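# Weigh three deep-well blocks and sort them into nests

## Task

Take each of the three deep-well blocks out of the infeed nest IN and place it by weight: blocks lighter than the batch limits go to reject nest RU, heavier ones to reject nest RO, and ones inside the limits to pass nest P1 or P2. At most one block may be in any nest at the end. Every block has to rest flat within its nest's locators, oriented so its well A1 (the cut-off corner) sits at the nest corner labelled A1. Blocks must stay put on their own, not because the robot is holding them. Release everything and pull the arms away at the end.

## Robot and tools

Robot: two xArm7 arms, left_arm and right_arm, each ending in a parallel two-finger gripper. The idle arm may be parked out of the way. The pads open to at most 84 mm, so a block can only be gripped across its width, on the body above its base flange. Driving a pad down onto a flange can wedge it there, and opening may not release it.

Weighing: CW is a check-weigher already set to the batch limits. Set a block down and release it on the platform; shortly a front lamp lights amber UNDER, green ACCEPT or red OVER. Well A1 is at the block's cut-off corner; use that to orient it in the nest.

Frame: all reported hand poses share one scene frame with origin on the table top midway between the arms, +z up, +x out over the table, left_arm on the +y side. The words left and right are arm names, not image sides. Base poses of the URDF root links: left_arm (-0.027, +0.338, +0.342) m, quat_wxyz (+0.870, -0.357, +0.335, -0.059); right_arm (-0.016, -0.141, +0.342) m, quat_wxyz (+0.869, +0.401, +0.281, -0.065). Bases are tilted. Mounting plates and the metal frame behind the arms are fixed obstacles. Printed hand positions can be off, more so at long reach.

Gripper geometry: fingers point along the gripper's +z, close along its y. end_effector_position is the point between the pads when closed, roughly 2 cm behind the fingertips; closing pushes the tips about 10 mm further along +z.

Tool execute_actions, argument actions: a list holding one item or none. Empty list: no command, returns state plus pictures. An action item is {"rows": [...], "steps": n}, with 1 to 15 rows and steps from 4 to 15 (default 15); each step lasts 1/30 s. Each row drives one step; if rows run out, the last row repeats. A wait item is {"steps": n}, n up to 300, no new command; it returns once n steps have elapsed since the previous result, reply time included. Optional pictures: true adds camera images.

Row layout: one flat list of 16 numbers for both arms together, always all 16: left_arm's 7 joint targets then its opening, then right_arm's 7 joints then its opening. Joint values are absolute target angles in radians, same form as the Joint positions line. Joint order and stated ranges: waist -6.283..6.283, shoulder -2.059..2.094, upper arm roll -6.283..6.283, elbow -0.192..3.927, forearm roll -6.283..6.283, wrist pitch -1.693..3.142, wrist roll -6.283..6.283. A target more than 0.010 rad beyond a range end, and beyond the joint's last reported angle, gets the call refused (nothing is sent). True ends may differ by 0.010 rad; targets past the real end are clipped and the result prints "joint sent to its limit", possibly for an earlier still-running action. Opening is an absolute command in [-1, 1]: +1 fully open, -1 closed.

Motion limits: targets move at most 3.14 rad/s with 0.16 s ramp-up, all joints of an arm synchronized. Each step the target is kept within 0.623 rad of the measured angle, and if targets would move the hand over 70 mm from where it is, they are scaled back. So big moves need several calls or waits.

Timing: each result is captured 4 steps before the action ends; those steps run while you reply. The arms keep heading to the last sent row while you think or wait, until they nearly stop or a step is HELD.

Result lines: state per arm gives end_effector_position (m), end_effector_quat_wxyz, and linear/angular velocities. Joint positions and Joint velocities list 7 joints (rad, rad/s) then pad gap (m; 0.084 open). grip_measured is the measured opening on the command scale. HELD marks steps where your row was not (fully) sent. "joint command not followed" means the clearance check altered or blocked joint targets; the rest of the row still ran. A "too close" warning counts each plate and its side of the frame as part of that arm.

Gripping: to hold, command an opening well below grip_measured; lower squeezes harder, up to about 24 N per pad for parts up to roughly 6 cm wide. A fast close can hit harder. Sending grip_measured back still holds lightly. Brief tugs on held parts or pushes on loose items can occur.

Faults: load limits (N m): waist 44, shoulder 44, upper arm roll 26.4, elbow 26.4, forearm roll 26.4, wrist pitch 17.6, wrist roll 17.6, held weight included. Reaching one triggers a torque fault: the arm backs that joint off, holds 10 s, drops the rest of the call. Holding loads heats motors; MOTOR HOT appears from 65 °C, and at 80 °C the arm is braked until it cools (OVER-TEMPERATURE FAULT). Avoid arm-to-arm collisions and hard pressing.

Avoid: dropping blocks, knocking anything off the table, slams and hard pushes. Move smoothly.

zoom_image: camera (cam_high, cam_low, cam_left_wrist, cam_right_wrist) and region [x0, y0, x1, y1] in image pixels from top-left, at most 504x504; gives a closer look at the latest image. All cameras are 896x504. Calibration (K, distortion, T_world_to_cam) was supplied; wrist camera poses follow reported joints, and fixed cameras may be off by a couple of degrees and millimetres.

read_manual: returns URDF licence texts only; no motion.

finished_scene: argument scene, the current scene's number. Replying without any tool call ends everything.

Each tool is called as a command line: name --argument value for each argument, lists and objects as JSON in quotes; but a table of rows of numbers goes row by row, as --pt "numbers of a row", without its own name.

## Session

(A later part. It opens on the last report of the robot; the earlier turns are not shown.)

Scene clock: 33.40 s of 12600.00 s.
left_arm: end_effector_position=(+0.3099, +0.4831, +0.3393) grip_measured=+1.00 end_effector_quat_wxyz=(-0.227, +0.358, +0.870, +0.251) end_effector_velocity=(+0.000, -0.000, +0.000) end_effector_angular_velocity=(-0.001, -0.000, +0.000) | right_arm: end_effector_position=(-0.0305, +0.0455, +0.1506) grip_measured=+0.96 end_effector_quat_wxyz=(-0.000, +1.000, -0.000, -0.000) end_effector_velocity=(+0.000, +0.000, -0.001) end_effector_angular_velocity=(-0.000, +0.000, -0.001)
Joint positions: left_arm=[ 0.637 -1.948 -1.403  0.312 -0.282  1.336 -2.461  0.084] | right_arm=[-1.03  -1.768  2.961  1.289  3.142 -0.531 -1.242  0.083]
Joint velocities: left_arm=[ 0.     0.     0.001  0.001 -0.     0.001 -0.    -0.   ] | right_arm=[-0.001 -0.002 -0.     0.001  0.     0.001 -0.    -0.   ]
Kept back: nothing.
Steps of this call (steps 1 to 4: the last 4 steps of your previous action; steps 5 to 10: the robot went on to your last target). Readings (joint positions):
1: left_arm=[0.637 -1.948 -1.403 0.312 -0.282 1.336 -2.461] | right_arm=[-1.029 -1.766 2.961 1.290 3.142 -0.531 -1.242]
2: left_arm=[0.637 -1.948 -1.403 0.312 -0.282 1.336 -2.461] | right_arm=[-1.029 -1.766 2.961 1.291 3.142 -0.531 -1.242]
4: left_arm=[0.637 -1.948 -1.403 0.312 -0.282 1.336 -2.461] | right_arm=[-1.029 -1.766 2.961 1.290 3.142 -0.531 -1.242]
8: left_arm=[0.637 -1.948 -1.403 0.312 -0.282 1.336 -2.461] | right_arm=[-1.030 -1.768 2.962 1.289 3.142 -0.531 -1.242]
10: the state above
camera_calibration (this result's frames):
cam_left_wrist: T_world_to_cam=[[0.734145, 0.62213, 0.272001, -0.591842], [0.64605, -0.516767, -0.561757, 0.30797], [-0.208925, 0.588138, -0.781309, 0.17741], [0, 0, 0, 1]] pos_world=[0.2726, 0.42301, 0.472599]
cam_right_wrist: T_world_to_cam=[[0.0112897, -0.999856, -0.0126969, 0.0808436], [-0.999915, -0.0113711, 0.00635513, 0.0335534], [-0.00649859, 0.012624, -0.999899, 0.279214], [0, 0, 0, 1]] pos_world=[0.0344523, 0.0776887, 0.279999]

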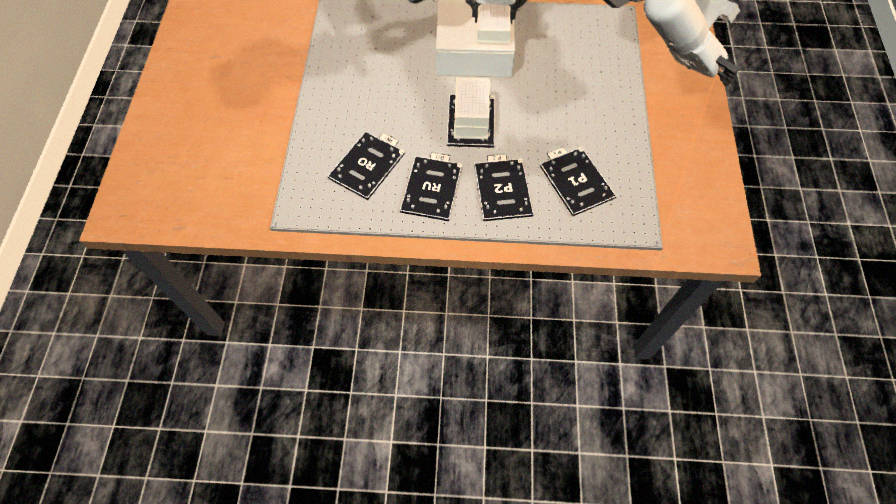

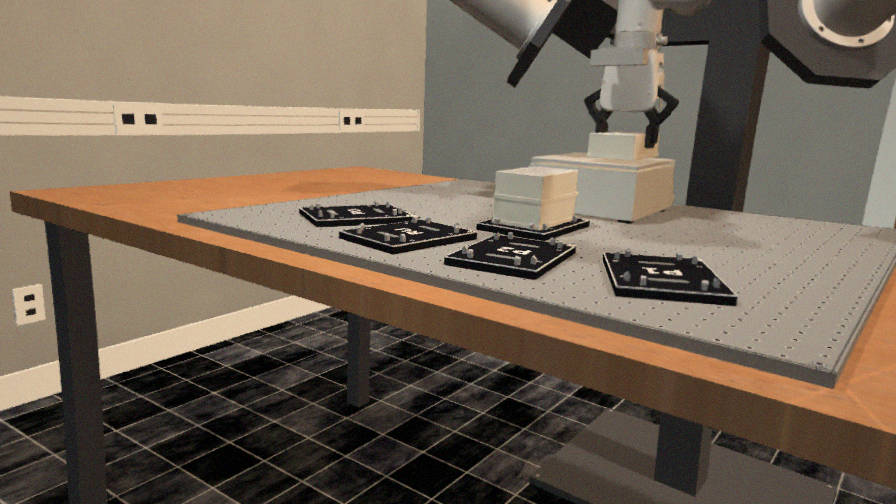

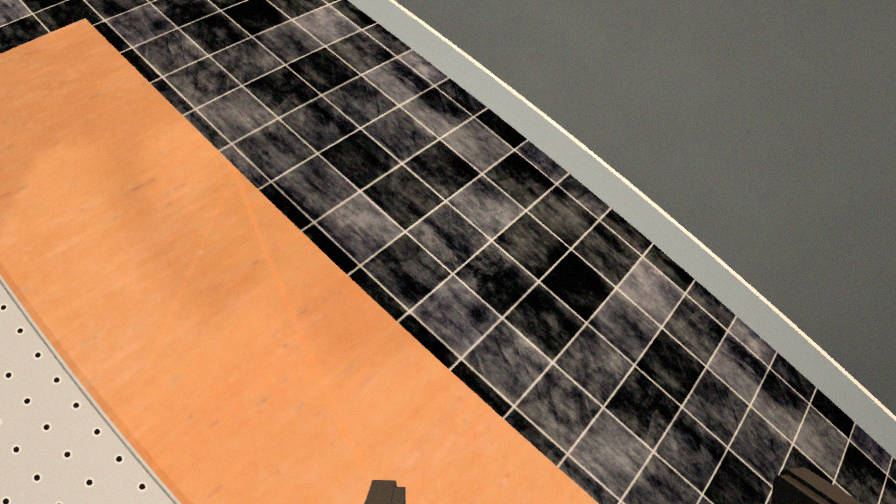

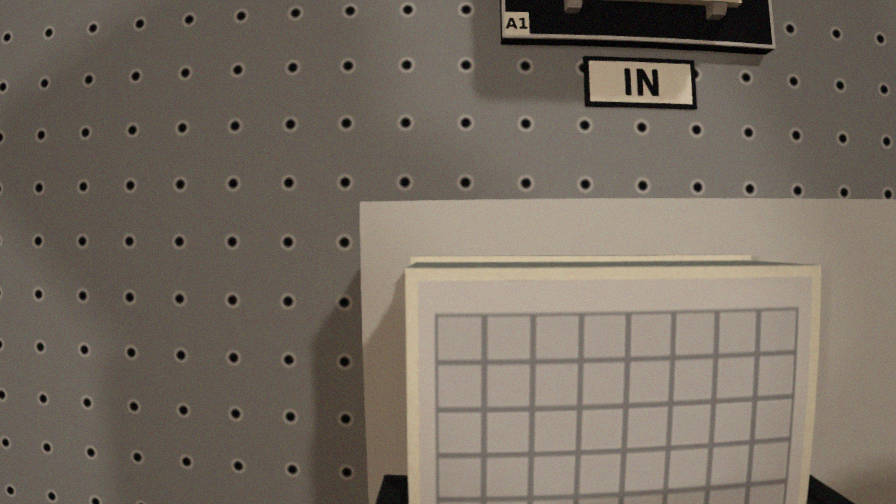

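execute_actions --actions '[{"rows":[[0.637,-1.948,-1.403,0.312,-0.282,1.336,-2.461,1,-1.0336,-1.789,2.961,1.2935,3.1416,-0.5145,-1.2416,0.3]]}]'

execute_actions --actions '[{"rows":[[0.637,-1.948,-1.403,0.312,-0.282,1.336,-2.461,1,-1.0336,-1.789,2.961,1.2935,3.1416,-0.5145,-1.2416,1]],"steps":10}]'

execute_actions --actions '[{"rows":[[0.637,-1.948,-1.403,0.312,-0.282,1.336,-2.461,1,-1.0047,-1.6305,2.9647,1.26,3.1416,-0.6421,-1.2416,1]]}]'

execute_actions --actions '[{"rows":[[0.637,-1.948,-1.403,0.312,-0.282,1.336,-2.461,1,-1.0047,-1.6305,2.9647,1.26,3.1416,-0.6421,-4.15,1]]}]'

execute_actions --actions '[{"steps":40}]' --pictures true

Scene clock: 34.27 s of 12600.00 s.
left_arm: end_effector_position=(+0.3099, +0.4831, +0.3393) grip_measured=+1.00 end_effector_quat_wxyz=(-0.227, +0.358, +0.870, +0.251) end_effector_velocity=(+0.000, +0.000, -0.000) end_effector_angular_velocity=(+0.002, +0.000, -0.002) | right_arm: end_effector_position=(-0.0304, +0.0447, +0.1418) grip_measured=+0.96 end_effector_quat_wxyz=(+0.000, +1.000, +0.000, -0.000) end_effector_velocity=(-0.001, -0.000, -0.001) end_effector_angular_velocity=(+0.000, +0.002, +0.002)
Joint positions: left_arm=[ 0.637 -1.948 -1.403  0.312 -0.282  1.336 -2.461  0.084] | right_arm=[-1.033 -1.788  2.961  1.293  3.142 -0.516 -1.242  0.083]
Joint velocities: left_arm=[ 0.    -0.    -0.003 -0.     0.    -0.001  0.     0.   ] | right_arm=[-0.002 -0.001  0.002  0.    -0.001  0.002 -0.     0.   ]
Steps of this call (steps 1 to 15: the robot went on to your last target; steps 16 to 26: the first 11 steps of this action). Readings (joint positions):
16: left_arm=[0.637 -1.948 -1.403 0.312 -0.282 1.336 -2.461] | right_arm=[-1.030 -1.769 2.961 1.289 3.142 -0.530 -1.242]
17: left_arm=[0.637 -1.948 -1.403 0.312 -0.282 1.336 -2.461] | right_arm=[-1.031 -1.774 2.961 1.291 3.142 -0.525 -1.242]
19: left_arm=[0.637 -1.948 -1.403 0.312 -0.282 1.336 -2.461] | right_arm=[-1.033 -1.786 2.961 1.293 3.142 -0.517 -1.242]
23: left_arm=[0.637 -1.948 -1.403 0.312 -0.282 1.336 -2.461] | right_arm=[-1.033 -1.788 2.961 1.293 3.142 -0.516 -1.242]
26: the state above

Scene clock: 34.60 s of 12600.00 s.
left_arm: end_effector_position=(+0.3099, +0.4831, +0.3393) grip_measured=+1.00 end_effector_quat_wxyz=(-0.227, +0.358, +0.870, +0.251) end_effector_velocity=(-0.000, +0.000, -0.000) end_effector_angular_velocity=(+0.001, +0.001, +0.001) | right_arm: end_effector_position=(-0.0306, +0.0450, +0.1410) grip_measured=+1.00 end_effector_quat_wxyz=(-0.000, +1.000, +0.000, -0.001) end_effector_velocity=(+0.001, -0.002, -0.002) end_effector_angular_velocity=(-0.006, -0.002, +0.002)
Joint positions: left_arm=[ 0.637 -1.948 -1.403  0.312 -0.282  1.336 -2.461  0.084] | right_arm=[-1.034 -1.79   2.961  1.294  3.142 -0.513 -1.242  0.084]
Joint velocities: left_arm=[-0.    -0.001  0.    -0.001  0.     0.001  0.    -0.   ] | right_arm=[-0.001 -0.003 -0.    -0.002 -0.    -0.    -0.002  0.001]
Steps of this call (steps 1 to 4: the last 4 steps of your previous action; steps 5 to 10: the first 6 steps of this action). Readings (joint positions):
5: left_arm=[0.637 -1.948 -1.403 0.312 -0.282 1.336 -2.461] | right_arm=[-1.033 -1.788 2.961 1.293 3.142 -0.515 -1.242]
6: left_arm=[0.637 -1.948 -1.403 0.312 -0.282 1.336 -2.461] | right_arm=[-1.033 -1.788 2.961 1.293 3.142 -0.515 -1.242]
8: left_arm=[0.637 -1.948 -1.403 0.312 -0.282 1.336 -2.461] | right_arm=[-1.034 -1.789 2.961 1.294 3.142 -0.513 -1.242]
10: the state above

Scene clock: 35.10 s of 12600.00 s.
left_arm: end_effector_position=(+0.3099, +0.4831, +0.3393) grip_measured=+1.00 end_effector_quat_wxyz=(-0.227, +0.358, +0.870, +0.251) end_effector_velocity=(-0.000, -0.000, +0.000) end_effector_angular_velocity=(+0.001, +0.001, -0.001) | right_arm: end_effector_position=(-0.0303, +0.0450, +0.2101) grip_measured=+1.00 end_effector_quat_wxyz=(+0.000, +1.000, -0.000, -0.000) end_effector_velocity=(+0.013, -0.045, -0.038) end_effector_angular_velocity=(-0.123, -0.037, -0.000)
Joint positions: left_arm=[ 0.637 -1.948 -1.403  0.312 -0.282  1.336 -2.461  0.084] | right_arm=[-1.005 -1.631  2.965  1.259  3.142 -0.642 -1.242  0.084]
Joint velocities: left_arm=[-0.    -0.001 -0.002  0.    -0.     0.001  0.     0.   ] | right_arm=[-0.013 -0.067  0.003 -0.057  0.002 -0.004  0.001 -0.   ]
Steps of this call (steps 1 to 4: the last 4 steps of your previous action; steps 5 to 15: the first 11 steps of this action). Readings (joint positions):
5: left_arm=[0.637 -1.948 -1.403 0.312 -0.282 1.336 -2.461] | right_arm=[-1.034 -1.789 2.961 1.293 3.142 -0.515 -1.242]
6: left_arm=[0.637 -1.948 -1.403 0.312 -0.282 1.336 -2.461] | right_arm=[-1.032 -1.781 2.961 1.290 3.142 -0.523 -1.242]
8: left_arm=[0.637 -1.948 -1.403 0.312 -0.282 1.336 -2.461] | right_arm=[-1.021 -1.720 2.963 1.271 3.142 -0.577 -1.242]
12: left_arm=[0.637 -1.948 -1.403 0.312 -0.282 1.336 -2.461] | right_arm=[-1.003 -1.623 2.964 1.269 3.141 -0.639 -1.242]
15: the state above

Scene clock: 35.60 s of 12600.00 s.
left_arm: end_effector_position=(+0.3099, +0.4831, +0.3393) grip_measured=+1.00 end_effector_quat_wxyz=(-0.227, +0.358, +0.870, +0.251) end_effector_velocity=(-0.000, -0.000, +0.000) end_effector_angular_velocity=(+0.001, +0.000, -0.000) | right_arm: end_effector_position=(-0.0304, +0.0453, +0.2103) grip_measured=+1.00 end_effector_quat_wxyz=(-0.000, +0.931, +0.366, -0.000) end_effector_velocity=(+0.000, +0.000, +0.000) end_effector_angular_velocity=(+0.003, -0.000, +3.115)
Joint positions: left_arm=[ 0.637 -1.948 -1.403  0.312 -0.282  1.336 -2.461  0.084] | right_arm=[-1.005 -1.631  2.965  1.26   3.142 -0.642 -1.991  0.084]
Joint velocities: left_arm=[ 0.    -0.    -0.001  0.    -0.     0.001 -0.     0.   ] | right_arm=[ 0.     0.001 -0.001 -0.    -0.    -0.    -3.115  0.   ]
Steps of this call (steps 1 to 4: the last 4 steps of your previous action; steps 5 to 15: the first 11 steps of this action). Readings (joint positions):
5: left_arm=[0.637 -1.948 -1.403 0.312 -0.282 1.336 -2.461] | right_arm=[-1.005 -1.632 2.965 1.259 3.142 -0.642 -1.243]
6: left_arm=[0.637 -1.948 -1.403 0.312 -0.282 1.336 -2.461] | right_arm=[-1.005 -1.632 2.965 1.260 3.142 -0.642 -1.254]
8: left_arm=[0.637 -1.948 -1.403 0.312 -0.282 1.336 -2.461] | right_arm=[-1.005 -1.631 2.965 1.260 3.142 -0.642 -1.328]
12: left_arm=[0.637 -1.948 -1.403 0.312 -0.282 1.336 -2.461] | right_arm=[-1.005 -1.631 2.965 1.260 3.142 -0.642 -1.680]
15: the state above

Scene clock: 36.93 s of 12600.00 s.
left_arm: end_effector_position=(+0.3099, +0.4831, +0.3393) grip_measured=+1.00 end_effector_quat_wxyz=(-0.227, +0.358, +0.870, +0.251) end_effector_velocity=(+0.001, +0.000, +0.000) end_effector_angular_velocity=(-0.001, -0.002, +0.001) | right_arm: end_effector_position=(-0.0304, +0.0454, +0.2104) grip_measured=+1.00 end_effector_quat_wxyz=(-0.000, +0.116, +0.993, +0.000) end_effector_velocity=(+0.000, -0.000, +0.000) end_effector_angular_velocity=(-0.001, -0.001, +0.001)
Joint positions: left_arm=[ 0.637 -1.948 -1.403  0.312 -0.282  1.336 -2.461  0.084] | right_arm=[-1.005 -1.63   2.965  1.26   3.142 -0.642 -4.15   0.084]
Joint velocities: left_arm=[-0.    -0.001  0.002  0.    -0.    -0.001 -0.     0.   ] | right_arm=[-0.    -0.     0.     0.    -0.001 -0.001 -0.    -0.   ]
Kept back: nothing.
Steps of this call (steps 1 to 4: the last 4 steps of your previous action; steps 5 to 40: the robot went on to your last target). Readings (joint positions):
1: left_arm=[0.637 -1.948 -1.403 0.312 -0.282 1.336 -2.461] | right_arm=[-1.005 -1.631 2.965 1.260 3.142 -0.642 -2.096]
2: left_arm=[0.637 -1.948 -1.403 0.312 -0.282 1.336 -2.461] | right_arm=[-1.005 -1.631 2.965 1.260 3.142 -0.642 -2.200]
4: left_arm=[0.637 -1.948 -1.403 0.312 -0.282 1.336 -2.461] | right_arm=[-1.005 -1.631 2.965 1.260 3.142 -0.642 -2.409]
8: left_arm=[0.637 -1.948 -1.403 0.312 -0.282 1.336 -2.461] | right_arm=[-1.005 -1.631 2.965 1.260 3.142 -0.642 -2.827]
40: the state above
camera_calibration (this result's frames):
cam_left_wrist: T_world_to_cam=[[0.734146, 0.62213, 0.272002, -0.591842], [0.64605, -0.516767, -0.561757, 0.30797], [-0.208925, 0.588138, -0.781309, 0.17741], [0, 0, 0, 1]] pos_world=[0.2726, 0.42301, 0.472599]
cam_right_wrist: T_world_to_cam=[[0.22007, 0.97541, -0.0120467, -0.00198242], [0.975482, -0.220026, 0.00492669, 0.103092], [0.00215496, -0.0128356, -0.999915, 0.340371], [0, 0, 0, 1]] pos_world=[-0.100861, 0.0289853, 0.33981]

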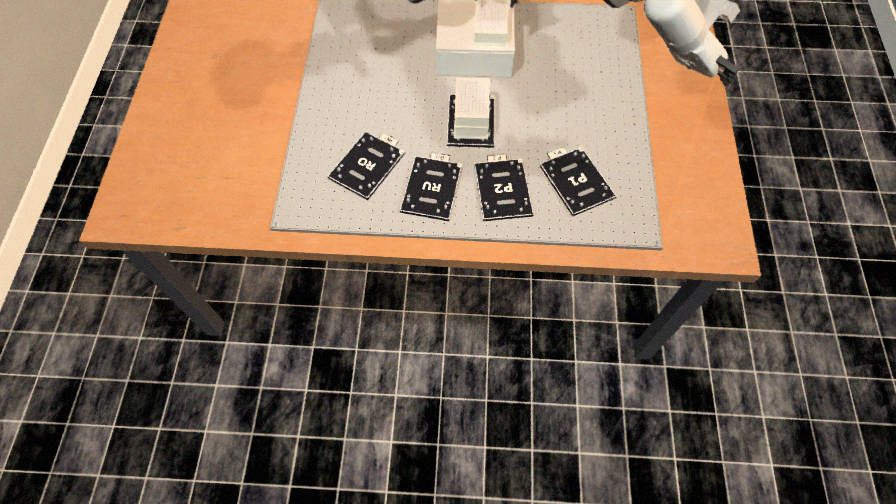

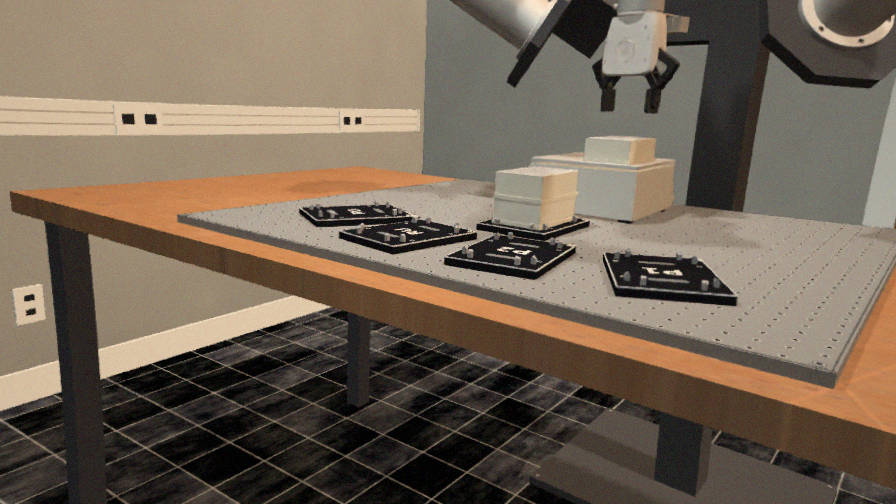

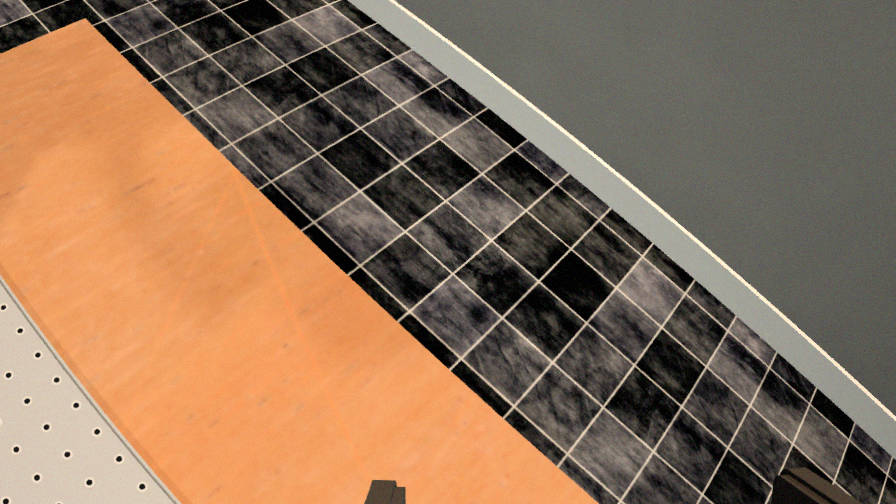

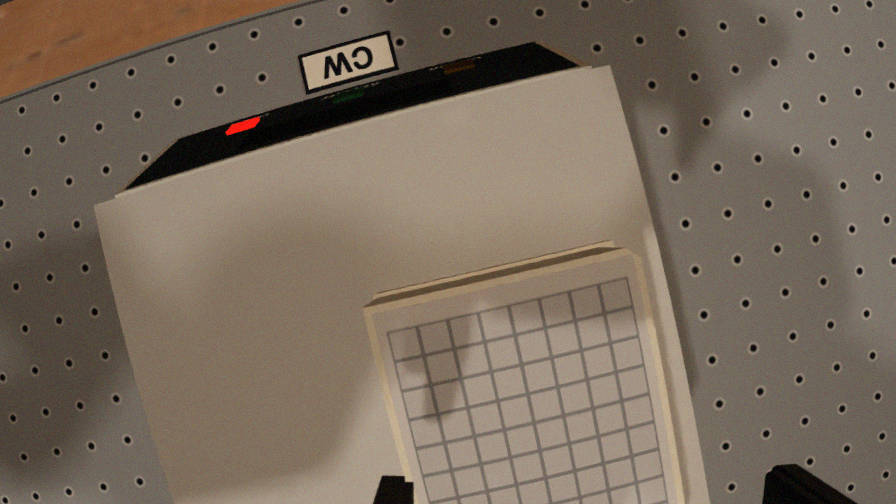

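execute_actions --actions '[{"rows":[[0.637,-1.948,-1.403,0.312,-0.282,1.336,-2.461,1,-1.02,-1.715,2.963,1.276,3.1416,-0.5735,-4.3832,1]]}]'

execute_actions --actions '[{"steps":10}]' --pictures true

Scene clock: 49.83 s of 12600.00 s.
left_arm: end_effector_position=(+0.3099, +0.4831, +0.3393) grip_measured=+1.00 end_effector_quat_wxyz=(-0.227, +0.358, +0.870, +0.251) end_effector_velocity=(+0.000, -0.000, -0.000) end_effector_angular_velocity=(+0.000, +0.000, -0.001) | right_arm: end_effector_position=(-0.0302, +0.0449, +0.1729) grip_measured=+1.00 end_effector_quat_wxyz=(+0.000, +0.001, +1.000, -0.001) end_effector_velocity=(-0.010, +0.036, +0.026) end_effector_angular_velocity=(+0.091, +0.028, +0.020)
Joint positions: left_arm=[ 0.637 -1.948 -1.403  0.312 -0.282  1.336 -2.461  0.084] | right_arm=[-1.02  -1.716  2.963  1.275  3.142 -0.574 -4.382  0.084]
Joint velocities: left_arm=[-0.     0.001 -0.001  0.     0.    -0.    -0.     0.   ] | right_arm=[ 0.009  0.045 -0.003  0.045  0.     0.003 -0.023  0.   ]
Steps of this call (steps 1 to 15: the robot went on to your last target; steps 16 to 90: nothing new was sent; then 9.53 s passed at rest; steps 91 to 101: the first 11 steps of this action). Readings (joint positions):
91: left_arm=[0.637 -1.948 -1.403 0.312 -0.282 1.336 -2.461] | right_arm=[-1.005 -1.631 2.965 1.260 3.142 -0.642 -4.151]
92: left_arm=[0.637 -1.948 -1.403 0.312 -0.282 1.336 -2.461] | right_arm=[-1.005 -1.633 2.965 1.261 3.142 -0.639 -4.162]
94: left_arm=[0.637 -1.948 -1.403 0.312 -0.282 1.336 -2.461] | right_arm=[-1.009 -1.657 2.964 1.268 3.142 -0.617 -4.235]
98: left_arm=[0.637 -1.948 -1.403 0.312 -0.282 1.336 -2.461] | right_arm=[-1.020 -1.717 2.963 1.271 3.142 -0.576 -4.372]
101: the state above

Scene clock: 50.17 s of 12600.00 s.
left_arm: end_effector_position=(+0.3099, +0.4831, +0.3393) grip_measured=+1.00 end_effector_quat_wxyz=(-0.227, +0.358, +0.870, +0.251) end_effector_velocity=(-0.000, +0.000, +0.000) end_effector_angular_velocity=(+0.002, +0.001, +0.001) | right_arm: end_effector_position=(-0.0305, +0.0457, +0.1735) grip_measured=+1.00 end_effector_quat_wxyz=(-0.000, +0.000, +1.000, -0.000) end_effector_velocity=(+0.001, -0.000, -0.001) end_effector_angular_velocity=(-0.001, -0.001, +0.000)
Joint positions: left_arm=[ 0.637 -1.948 -1.403  0.312 -0.282  1.336 -2.461  0.084] | right_arm=[-1.02  -1.715  2.963  1.276  3.142 -0.574 -4.383  0.084]
Joint velocities: left_arm=[-0.    -0.001 -0.001 -0.     0.     0.002  0.    -0.   ] | right_arm=[-0.    -0.001 -0.001  0.    -0.001 -0.    -0.    -0.   ]
Kept back: nothing.
Steps of this call (steps 1 to 4: the last 4 steps of your previous action; steps 5 to 10: the robot went on to your last target). Readings (joint positions):
1: left_arm=[0.637 -1.948 -1.403 0.312 -0.282 1.336 -2.461] | right_arm=[-1.020 -1.715 2.963 1.276 3.142 -0.574 -4.382]
2: left_arm=[0.637 -1.948 -1.403 0.312 -0.282 1.336 -2.461] | right_arm=[-1.020 -1.714 2.963 1.277 3.142 -0.574 -4.383]
4: left_arm=[0.637 -1.948 -1.403 0.312 -0.282 1.336 -2.461] | right_arm=[-1.020 -1.714 2.963 1.277 3.142 -0.574 -4.383]
8: left_arm=[0.637 -1.948 -1.403 0.312 -0.282 1.336 -2.461] | right_arm=[-1.020 -1.715 2.963 1.276 3.142 -0.574 -4.383]
10: the state above
camera_calibration (this result's frames):
cam_left_wrist: T_world_to_cam=[[0.734145, 0.62213, 0.272001, -0.591842], [0.64605, -0.516767, -0.561757, 0.30797], [-0.208925, 0.588138, -0.781309, 0.17741], [0, 0, 0, 1]] pos_world=[0.2726, 0.42301, 0.472599]
cam_right_wrist: T_world_to_cam=[[-0.0111148, 0.999856, -0.0128337, -0.0107468], [0.999923, 0.0111839, 0.00532722, 0.0935014], [0.00546998, -0.0127735, -0.999903, 0.30361], [0, 0, 0, 1]] pos_world=[-0.0952744, 0.0135777, 0.302945]

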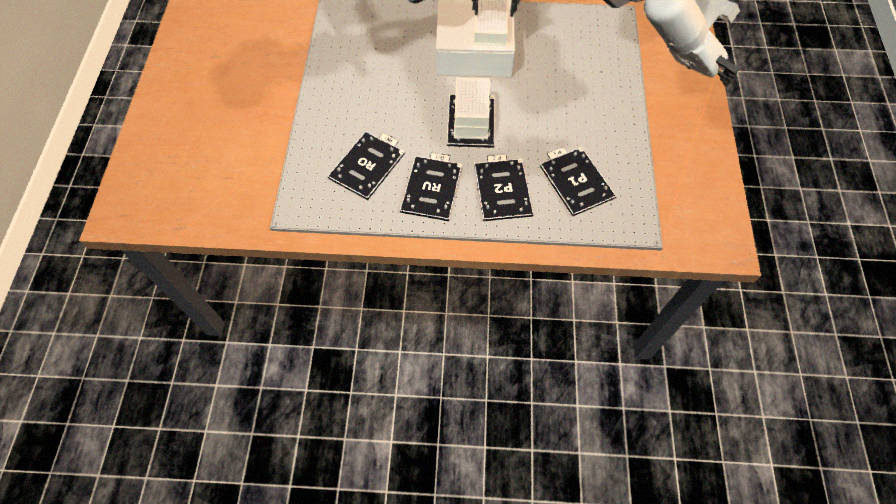

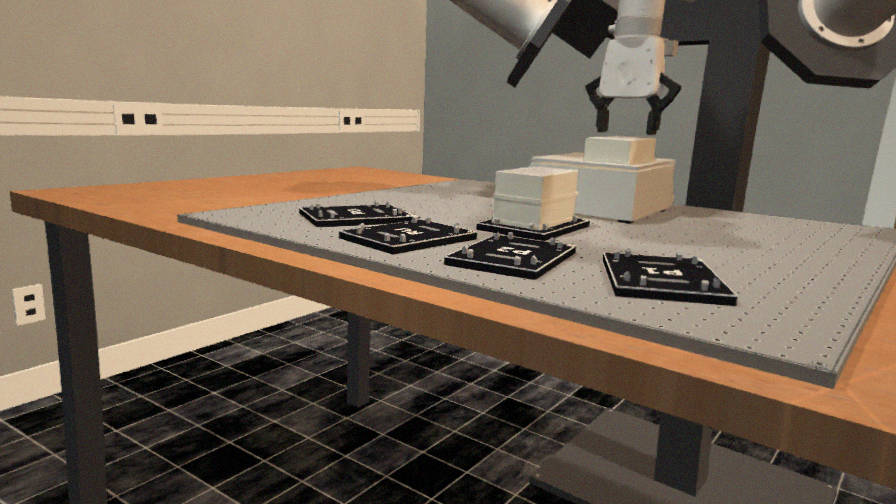

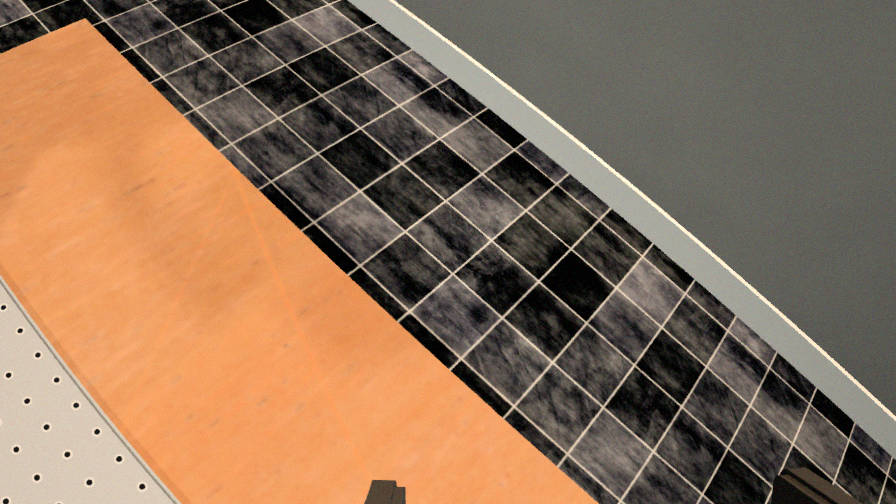

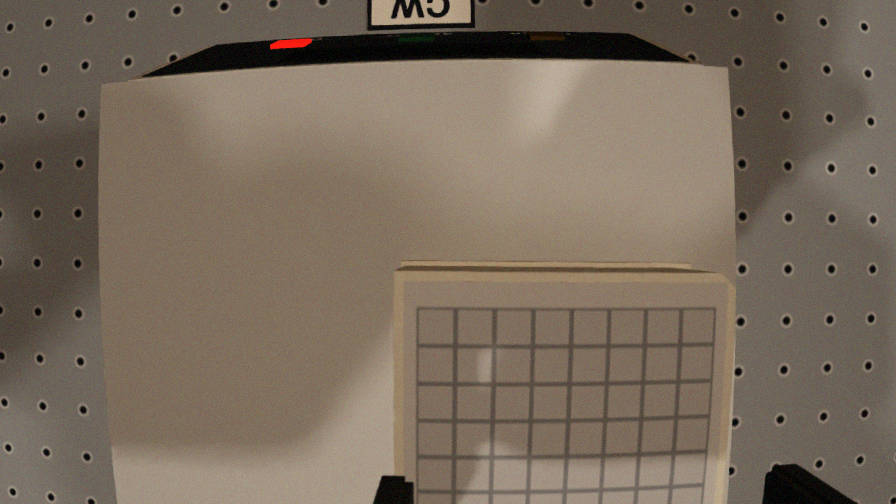

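execute_actions --actions '[{"rows":[[0.637,-1.948,-1.403,0.312,-0.282,1.336,-2.461,1,-1.02,-1.715,2.963,1.262,3.1416,-0.5595,-4.3832,1]],"steps":12}]'

execute_actions --actions '[{"steps":6}]' --pictures true

Scene clock: 50.60 s of 12600.00 s.
left_arm: end_effector_position=(+0.3099, +0.4831, +0.3393) grip_measured=+1.00 end_effector_quat_wxyz=(-0.227, +0.358, +0.870, +0.251) end_effector_velocity=(+0.000, -0.001, +0.001) end_effector_angular_velocity=(-0.000, -0.001, +0.000) | right_arm: end_effector_position=(-0.0293, +0.0422, +0.1698) grip_measured=+1.00 end_effector_quat_wxyz=(-0.000, +0.000, +1.000, -0.001) end_effector_velocity=(-0.002, +0.006, +0.004) end_effector_angular_velocity=(+0.017, +0.005, +0.000)
Joint positions: left_arm=[ 0.637 -1.948 -1.403  0.312 -0.282  1.336 -2.461  0.084] | right_arm=[-1.02  -1.715  2.963  1.262  3.142 -0.56  -4.383  0.084]
Joint velocities: left_arm=[ 0.    -0.001  0.001  0.002  0.     0.002  0.     0.   ] | right_arm=[ 0.001  0.006 -0.     0.008 -0.     0.003 -0.001  0.   ]
Steps of this call (steps 1 to 5: the robot went on to your last target; steps 6 to 13: the first 8 steps of this action). Readings (joint positions):
6: left_arm=[0.637 -1.948 -1.403 0.312 -0.282 1.336 -2.461] | right_arm=[-1.020 -1.715 2.963 1.275 3.142 -0.572 -4.383]
7: left_arm=[0.637 -1.948 -1.403 0.312 -0.282 1.336 -2.461] | right_arm=[-1.020 -1.714 2.963 1.272 3.142 -0.568 -4.383]
9: left_arm=[0.637 -1.948 -1.403 0.312 -0.282 1.336 -2.461] | right_arm=[-1.020 -1.715 2.963 1.264 3.142 -0.562 -4.383]
13: the state above

Scene clock: 50.80 s of 12600.00 s.
left_arm: end_effector_position=(+0.3099, +0.4831, +0.3393) grip_measured=+1.00 end_effector_quat_wxyz=(-0.227, +0.358, +0.870, +0.251) end_effector_velocity=(-0.001, +0.000, -0.000) end_effector_angular_velocity=(+0.001, +0.003, +0.002) | right_arm: end_effector_position=(-0.0293, +0.0424, +0.1700) grip_measured=+1.00 end_effector_quat_wxyz=(-0.000, +0.000, +1.000, -0.000) end_effector_velocity=(-0.000, -0.001, -0.001) end_effector_angular_velocity=(-0.002, +0.001, +0.003)
Joint positions: left_arm=[ 0.637 -1.948 -1.403  0.312 -0.282  1.336 -2.461  0.084] | right_arm=[-1.02  -1.715  2.963  1.262  3.142 -0.56  -4.383  0.084]
Joint velocities: left_arm=[ 0.     0.    -0.001 -0.001 -0.     0.002 -0.    -0.   ] | right_arm=[-0.001 -0.     0.001 -0.001 -0.     0.    -0.002  0.   ]
Kept back: nothing.
Steps of this call (steps 1 to 4: the last 4 steps of your previous action; steps 5 to 6: the robot went on to your last target). Readings (joint positions):
1: left_arm=[0.637 -1.948 -1.403 0.312 -0.282 1.336 -2.461] | right_arm=[-1.020 -1.715 2.963 1.262 3.142 -0.560 -4.383]
2: left_arm=[0.637 -1.948 -1.403 0.312 -0.282 1.336 -2.461] | right_arm=[-1.020 -1.715 2.963 1.262 3.142 -0.560 -4.383]
4: left_arm=[0.637 -1.948 -1.403 0.312 -0.282 1.336 -2.461] | right_arm=[-1.020 -1.715 2.963 1.262 3.142 -0.560 -4.383]
6: the state above
camera_calibration (this result's frames):
cam_left_wrist: T_world_to_cam=[[0.734145, 0.62213, 0.272002, -0.591842], [0.64605, -0.516767, -0.561757, 0.30797], [-0.208924, 0.588138, -0.781309, 0.17741], [0, 0, 0, 1]] pos_world=[0.2726, 0.42301, 0.472599]
cam_right_wrist: T_world_to_cam=[[-0.0112154, 0.999853, -0.012937, -0.00746541], [0.999922, 0.0112855, 0.00535705, 0.0924252], [0.00550227, -0.0128759, -0.999902, 0.299997], [0, 0, 0, 1]] pos_world=[-0.0941524, 0.010284, 0.299375]

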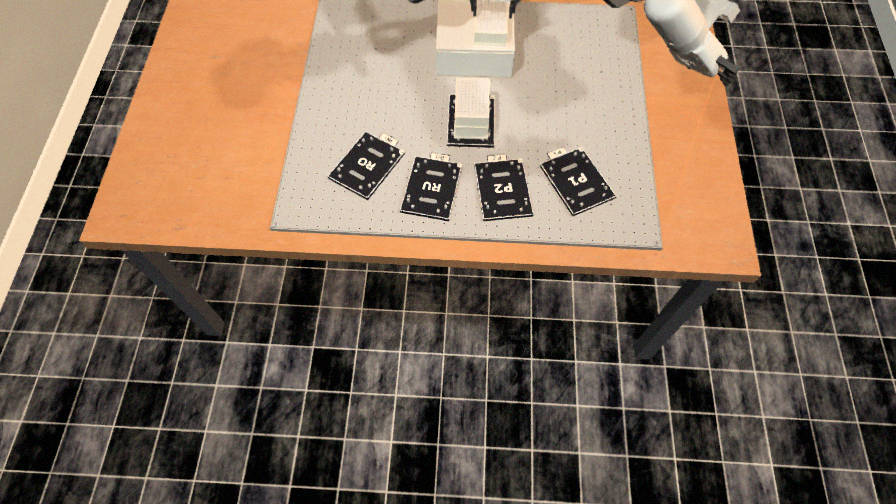

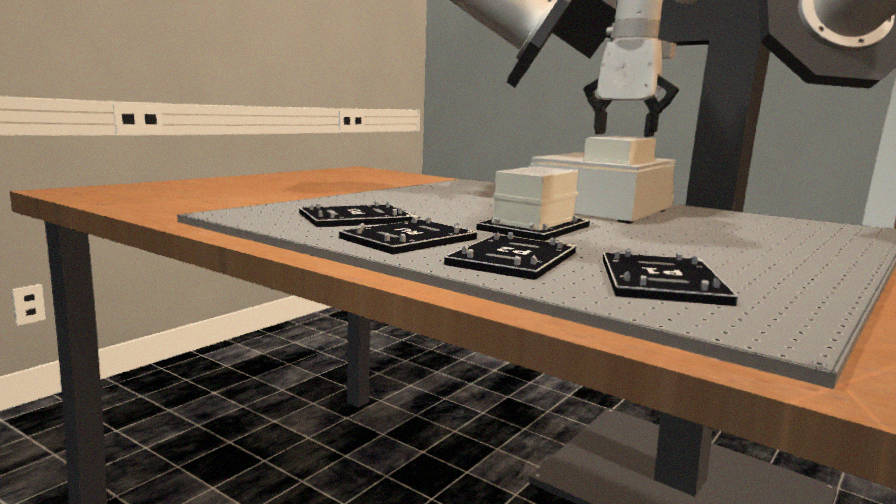

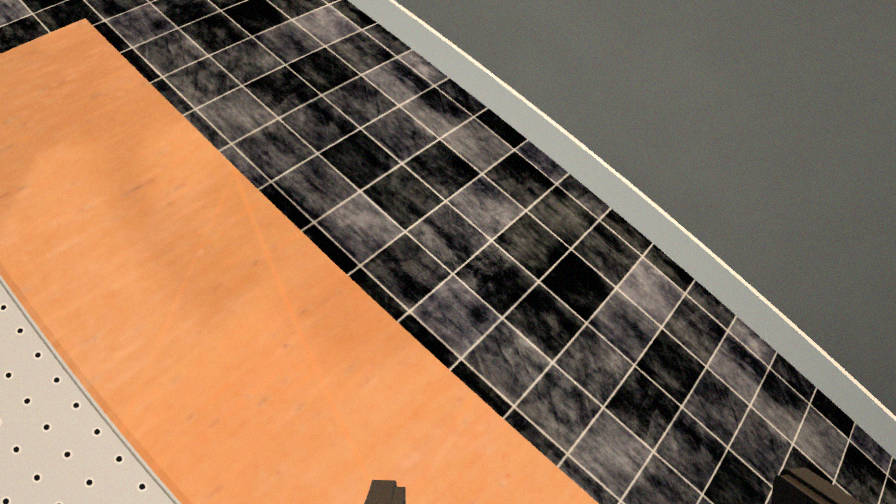

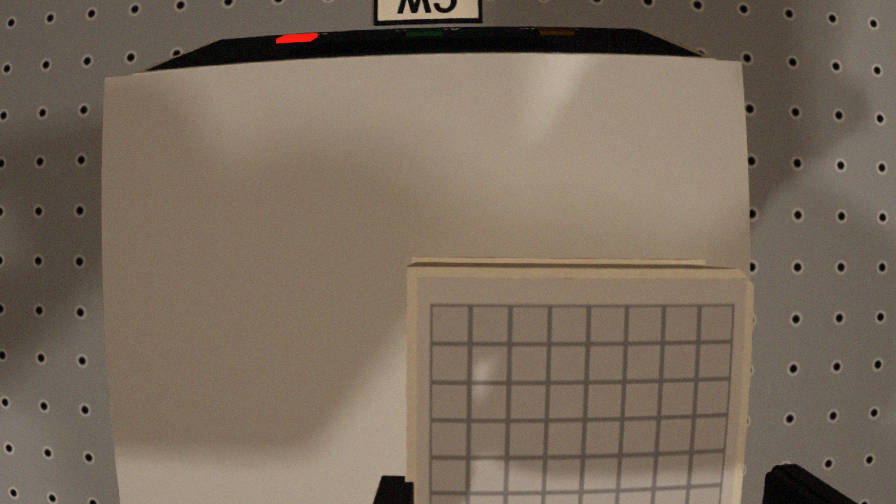

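execute_actions --actions '[{"rows":[[0.637,-1.948,-1.403,0.312,-0.282,1.336,-2.461,1,-1.02,-1.715,2.963,1.256,3.1416,-0.5535,-4.3832,1]],"steps":8}]'

execute_actions --actions '[{"rows":[[0.637,-1.948,-1.403,0.312,-0.282,1.336,-2.461,1,-1.023,-1.731,2.9625,1.2595,3.1416,-0.541,-4.3832,1],[0.637,-1.948,-1.403,0.312,-0.282,1.336,-2.461,1,-1.023,-1.731,2.9625,1.2595,3.1416,-0.541,-4.3832,1],[0.637,-1.948,-1.403,0.312,-0.282,1.336,-2.461,1,-1.026,-1.7465,2.962,1.263,3.1416,-0.528,-4.3832,1],[0.637,-1.948,-1.403,0.312,-0.282,1.336,-2.461,1,-1.026,-1.7465,2.962,1.263,3.1416,-0.528,-4.3832,1],[0.637,-1.948,-1.403,0.312,-0.282,1.336,-2.461,1,-1.029,-1.762,2.9617,1.267,3.1416,-0.5155,-4.3832,1],[0.637,-1.948,-1.403,0.312,-0.282,1.336,-2.461,1,-1.029,-1.762,2.9617,1.267,3.1416,-0.5155,-4.3832,1],[0.637,-1.948,-1.403,0.312,-0.282,1.336,-2.461,1,-1.0317,-1.778,2.9613,1.271,3.1416,-0.503,-4.3832,1]]}]'

execute_actions --actions '[{"steps":8}]' --pictures true

Scene clock: 51.40 s of 12600.00 s.
left_arm: end_effector_position=(+0.3099, +0.4831, +0.3393) grip_measured=+1.00 end_effector_quat_wxyz=(-0.227, +0.358, +0.870, +0.251) end_effector_velocity=(+0.000, -0.000, +0.000) end_effector_angular_velocity=(-0.001, -0.000, +0.000) | right_arm: end_effector_position=(-0.0288, +0.0410, +0.1686) grip_measured=+1.00 end_effector_quat_wxyz=(-0.000, +0.000, +1.000, -0.001) end_effector_velocity=(+0.004, -0.012, -0.009) end_effector_angular_velocity=(-0.017, -0.006, +0.001)
Joint positions: left_arm=[ 0.637 -1.948 -1.403  0.312 -0.282  1.336 -2.461  0.084] | right_arm=[-1.02  -1.715  2.963  1.257  3.142 -0.554 -4.383  0.084]
Joint velocities: left_arm=[-0.     0.     0.001 -0.     0.    -0.     0.     0.   ] | right_arm=[-0.    -0.007  0.    -0.03   0.001  0.018 -0.001 -0.   ]
Steps of this call (steps 1 to 14: the robot went on to your last target; steps 15 to 18: the first 4 steps of this action). Readings (joint positions):
15: left_arm=[0.637 -1.948 -1.403 0.312 -0.282 1.336 -2.461] | right_arm=[-1.020 -1.715 2.963 1.262 3.142 -0.559 -4.383]
16: left_arm=[0.637 -1.948 -1.403 0.312 -0.282 1.336 -2.461] | right_arm=[-1.020 -1.715 2.963 1.260 3.142 -0.557 -4.383]
18: the state above

Scene clock: 61.83 s of 12600.00 s.
left_arm: end_effector_position=(+0.3099, +0.4831, +0.3393) grip_measured=+1.00 end_effector_quat_wxyz=(-0.227, +0.358, +0.870, +0.251) end_effector_velocity=(-0.000, +0.000, +0.000) end_effector_angular_velocity=(+0.000, +0.000, +0.001) | right_arm: end_effector_position=(-0.0251, +0.0296, +0.1609) grip_measured=+1.00 end_effector_quat_wxyz=(+0.008, +0.000, +1.000, -0.027) end_effector_velocity=(+0.001, +0.000, +0.000) end_effector_angular_velocity=(+0.000, -0.000, -0.002)
Joint positions: left_arm=[ 0.637 -1.948 -1.403  0.312 -0.282  1.336 -2.461  0.084] | right_arm=[-1.027 -1.748  2.962  1.273  3.142 -0.592 -4.384  0.084]
Joint velocities: left_arm=[ 0.    -0.001  0.     0.     0.     0.001 -0.    -0.   ] | right_arm=[-0.001  0.    -0.002  0.    -0.    -0.     0.001  0.   ]
TORQUE FAULT: the external load on joint 6 (wrist pitch) of the right arm reached its load limit, and that arm stopped for 10 seconds. A torque fault stops only its own arm. That arm's remaining commands of this call were not run. Joint 6 (wrist pitch) of that arm moved back by up to 3 degrees. That arm holds there, with its grip as last carried out, and accepts commands again: back off and push less far. That arm stops again, at the same cost, whenever a joint's load reaches its limit.
Kept back: nothing.
The stop of the right arm began at step 13 of this call (marked STOPPED below). From that step on that arm followed nothing that you had sent. 7 of its steps, steps kept back included, did not run and will not run. The other arm was sent all steps of this action in this call, none kept back. Nothing is kept back now, and the robot has no last target.
Steps of this call (steps 1 to 4: the last 4 steps of your previous action; steps 5 to 15: the first 11 steps of this action; steps 16 to 19: the last 4 steps of this action, not kept back; steps 20 to 313: the stop continued). Readings (joint positions):
5: left_arm=[0.637 -1.948 -1.403 0.312 -0.282 1.336 -2.461] | right_arm=[-1.020 -1.716 2.963 1.256 3.142 -0.553 -4.383]
6: left_arm=[0.637 -1.948 -1.403 0.312 -0.282 1.336 -2.461] | right_arm=[-1.021 -1.720 2.963 1.258 3.142 -0.549 -4.383]
8: left_arm=[0.637 -1.948 -1.403 0.312 -0.282 1.336 -2.461] | right_arm=[-1.023 -1.733 2.962 1.261 3.142 -0.540 -4.383]
12: left_arm=[0.637 -1.948 -1.403 0.312 -0.282 1.336 -2.461] | right_arm=[-1.027 -1.748 2.962 1.273 3.142 -0.539 -4.384]
13: left_arm=[0.637 -1.948 -1.403 0.312 -0.282 1.336 -2.461] | right_arm=[-1.027 -1.746 2.962 1.274 3.142 -0.549 -4.384] STOPPED (the right arm)
313: the state above

Scene clock: 61.87 s of 12600.00 s.
left_arm: end_effector_position=(+0.3099, +0.4831, +0.3393) grip_measured=+1.00 end_effector_quat_wxyz=(-0.227, +0.358, +0.870, +0.251) end_effector_velocity=(+0.000, -0.000, +0.000) end_effector_angular_velocity=(+0.000, -0.001, -0.001) | right_arm: end_effector_position=(-0.0251, +0.0296, +0.1609) grip_measured=+1.00 end_effector_quat_wxyz=(+0.008, +0.000, +1.000, -0.027) end_effector_velocity=(-0.000, -0.000, +0.000) end_effector_angular_velocity=(-0.000, +0.000, +0.001)
Joint positions: left_arm=[ 0.637 -1.948 -1.403  0.312 -0.282  1.336 -2.461  0.084] | right_arm=[-1.027 -1.748  2.962  1.273  3.142 -0.592 -4.384  0.084]
Joint velocities: left_arm=[-0.    -0.    -0.001  0.     0.    -0.001 -0.     0.   ] | right_arm=[ 0.     0.     0.001 -0.    -0.001 -0.     0.    -0.   ]
Kept back: nothing.
A stop began in an earlier call of the same reply, so what this call sent did not run. Send another action.
Steps of this call (step 1: nothing new was sent). Readings (joint positions):
1: the state above
camera_calibration (this result's frames):
cam_left_wrist: T_world_to_cam=[[0.734145, 0.62213, 0.272002, -0.591842], [0.64605, -0.516767, -0.561757, 0.30797], [-0.208925, 0.588138, -0.781309, 0.17741], [0, 0, 0, 1]] pos_world=[0.2726, 0.42301, 0.472599]
cam_right_wrist: T_world_to_cam=[[-0.0104147, 0.99777, -0.0659217, 0.0138384], [0.999689, 0.0118825, 0.0219132, 0.0856871], [0.0226477, -0.065673, -0.997584, 0.292402], [0, 0, 0, 1]] pos_world=[-0.0921386, 0.00437717, 0.290731]

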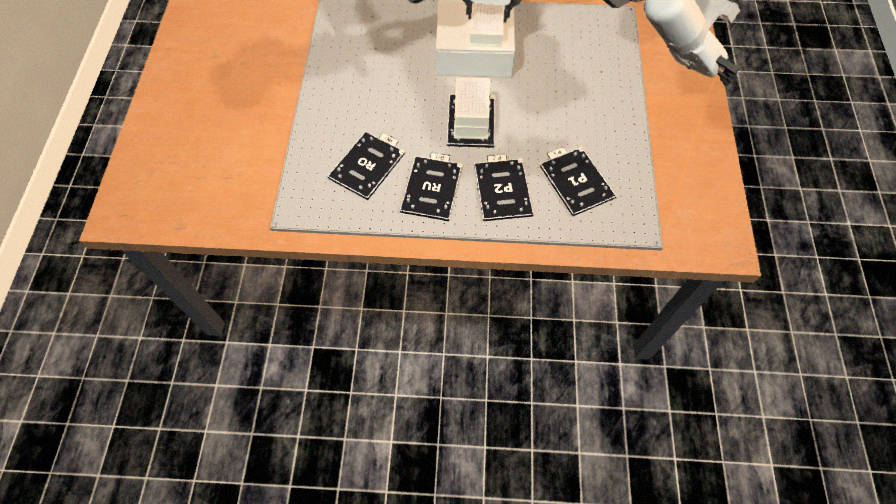

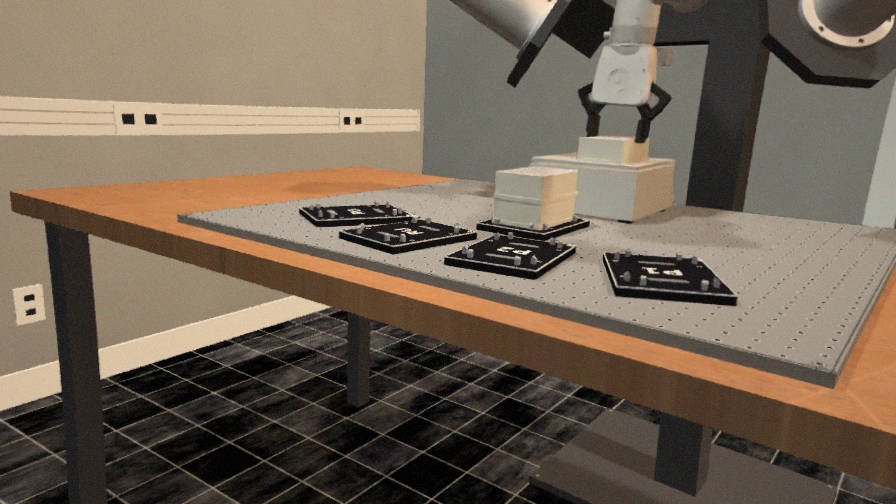

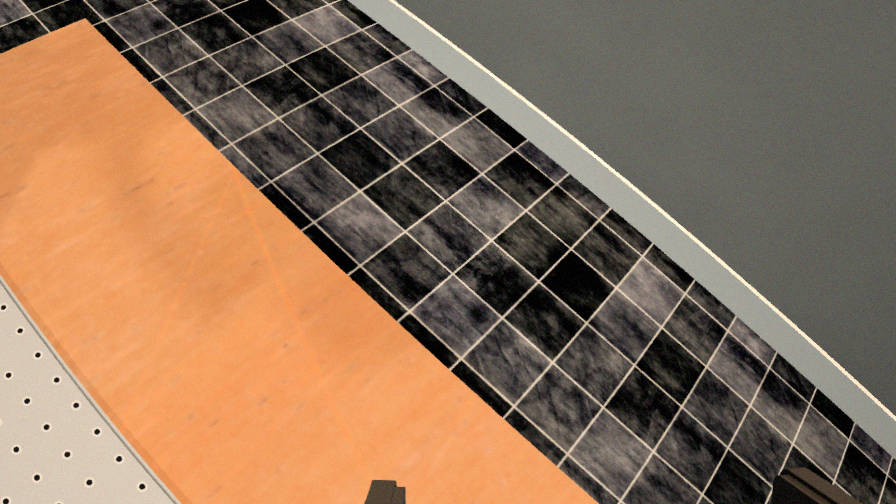

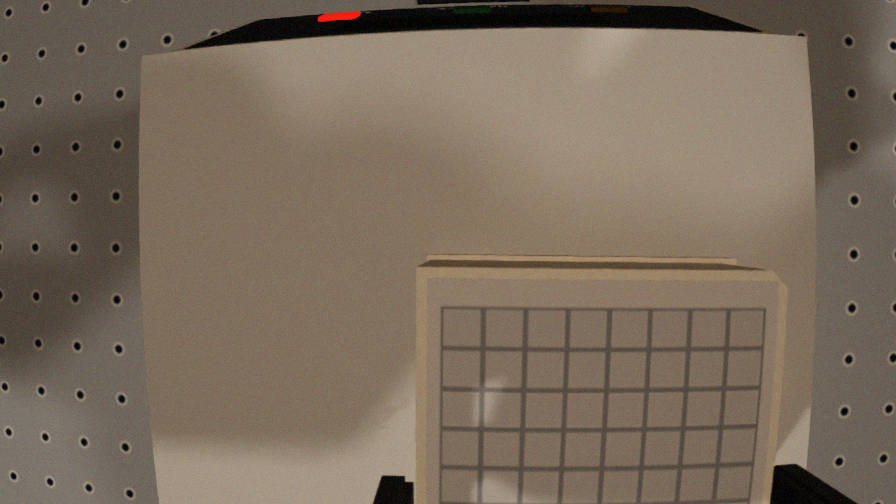

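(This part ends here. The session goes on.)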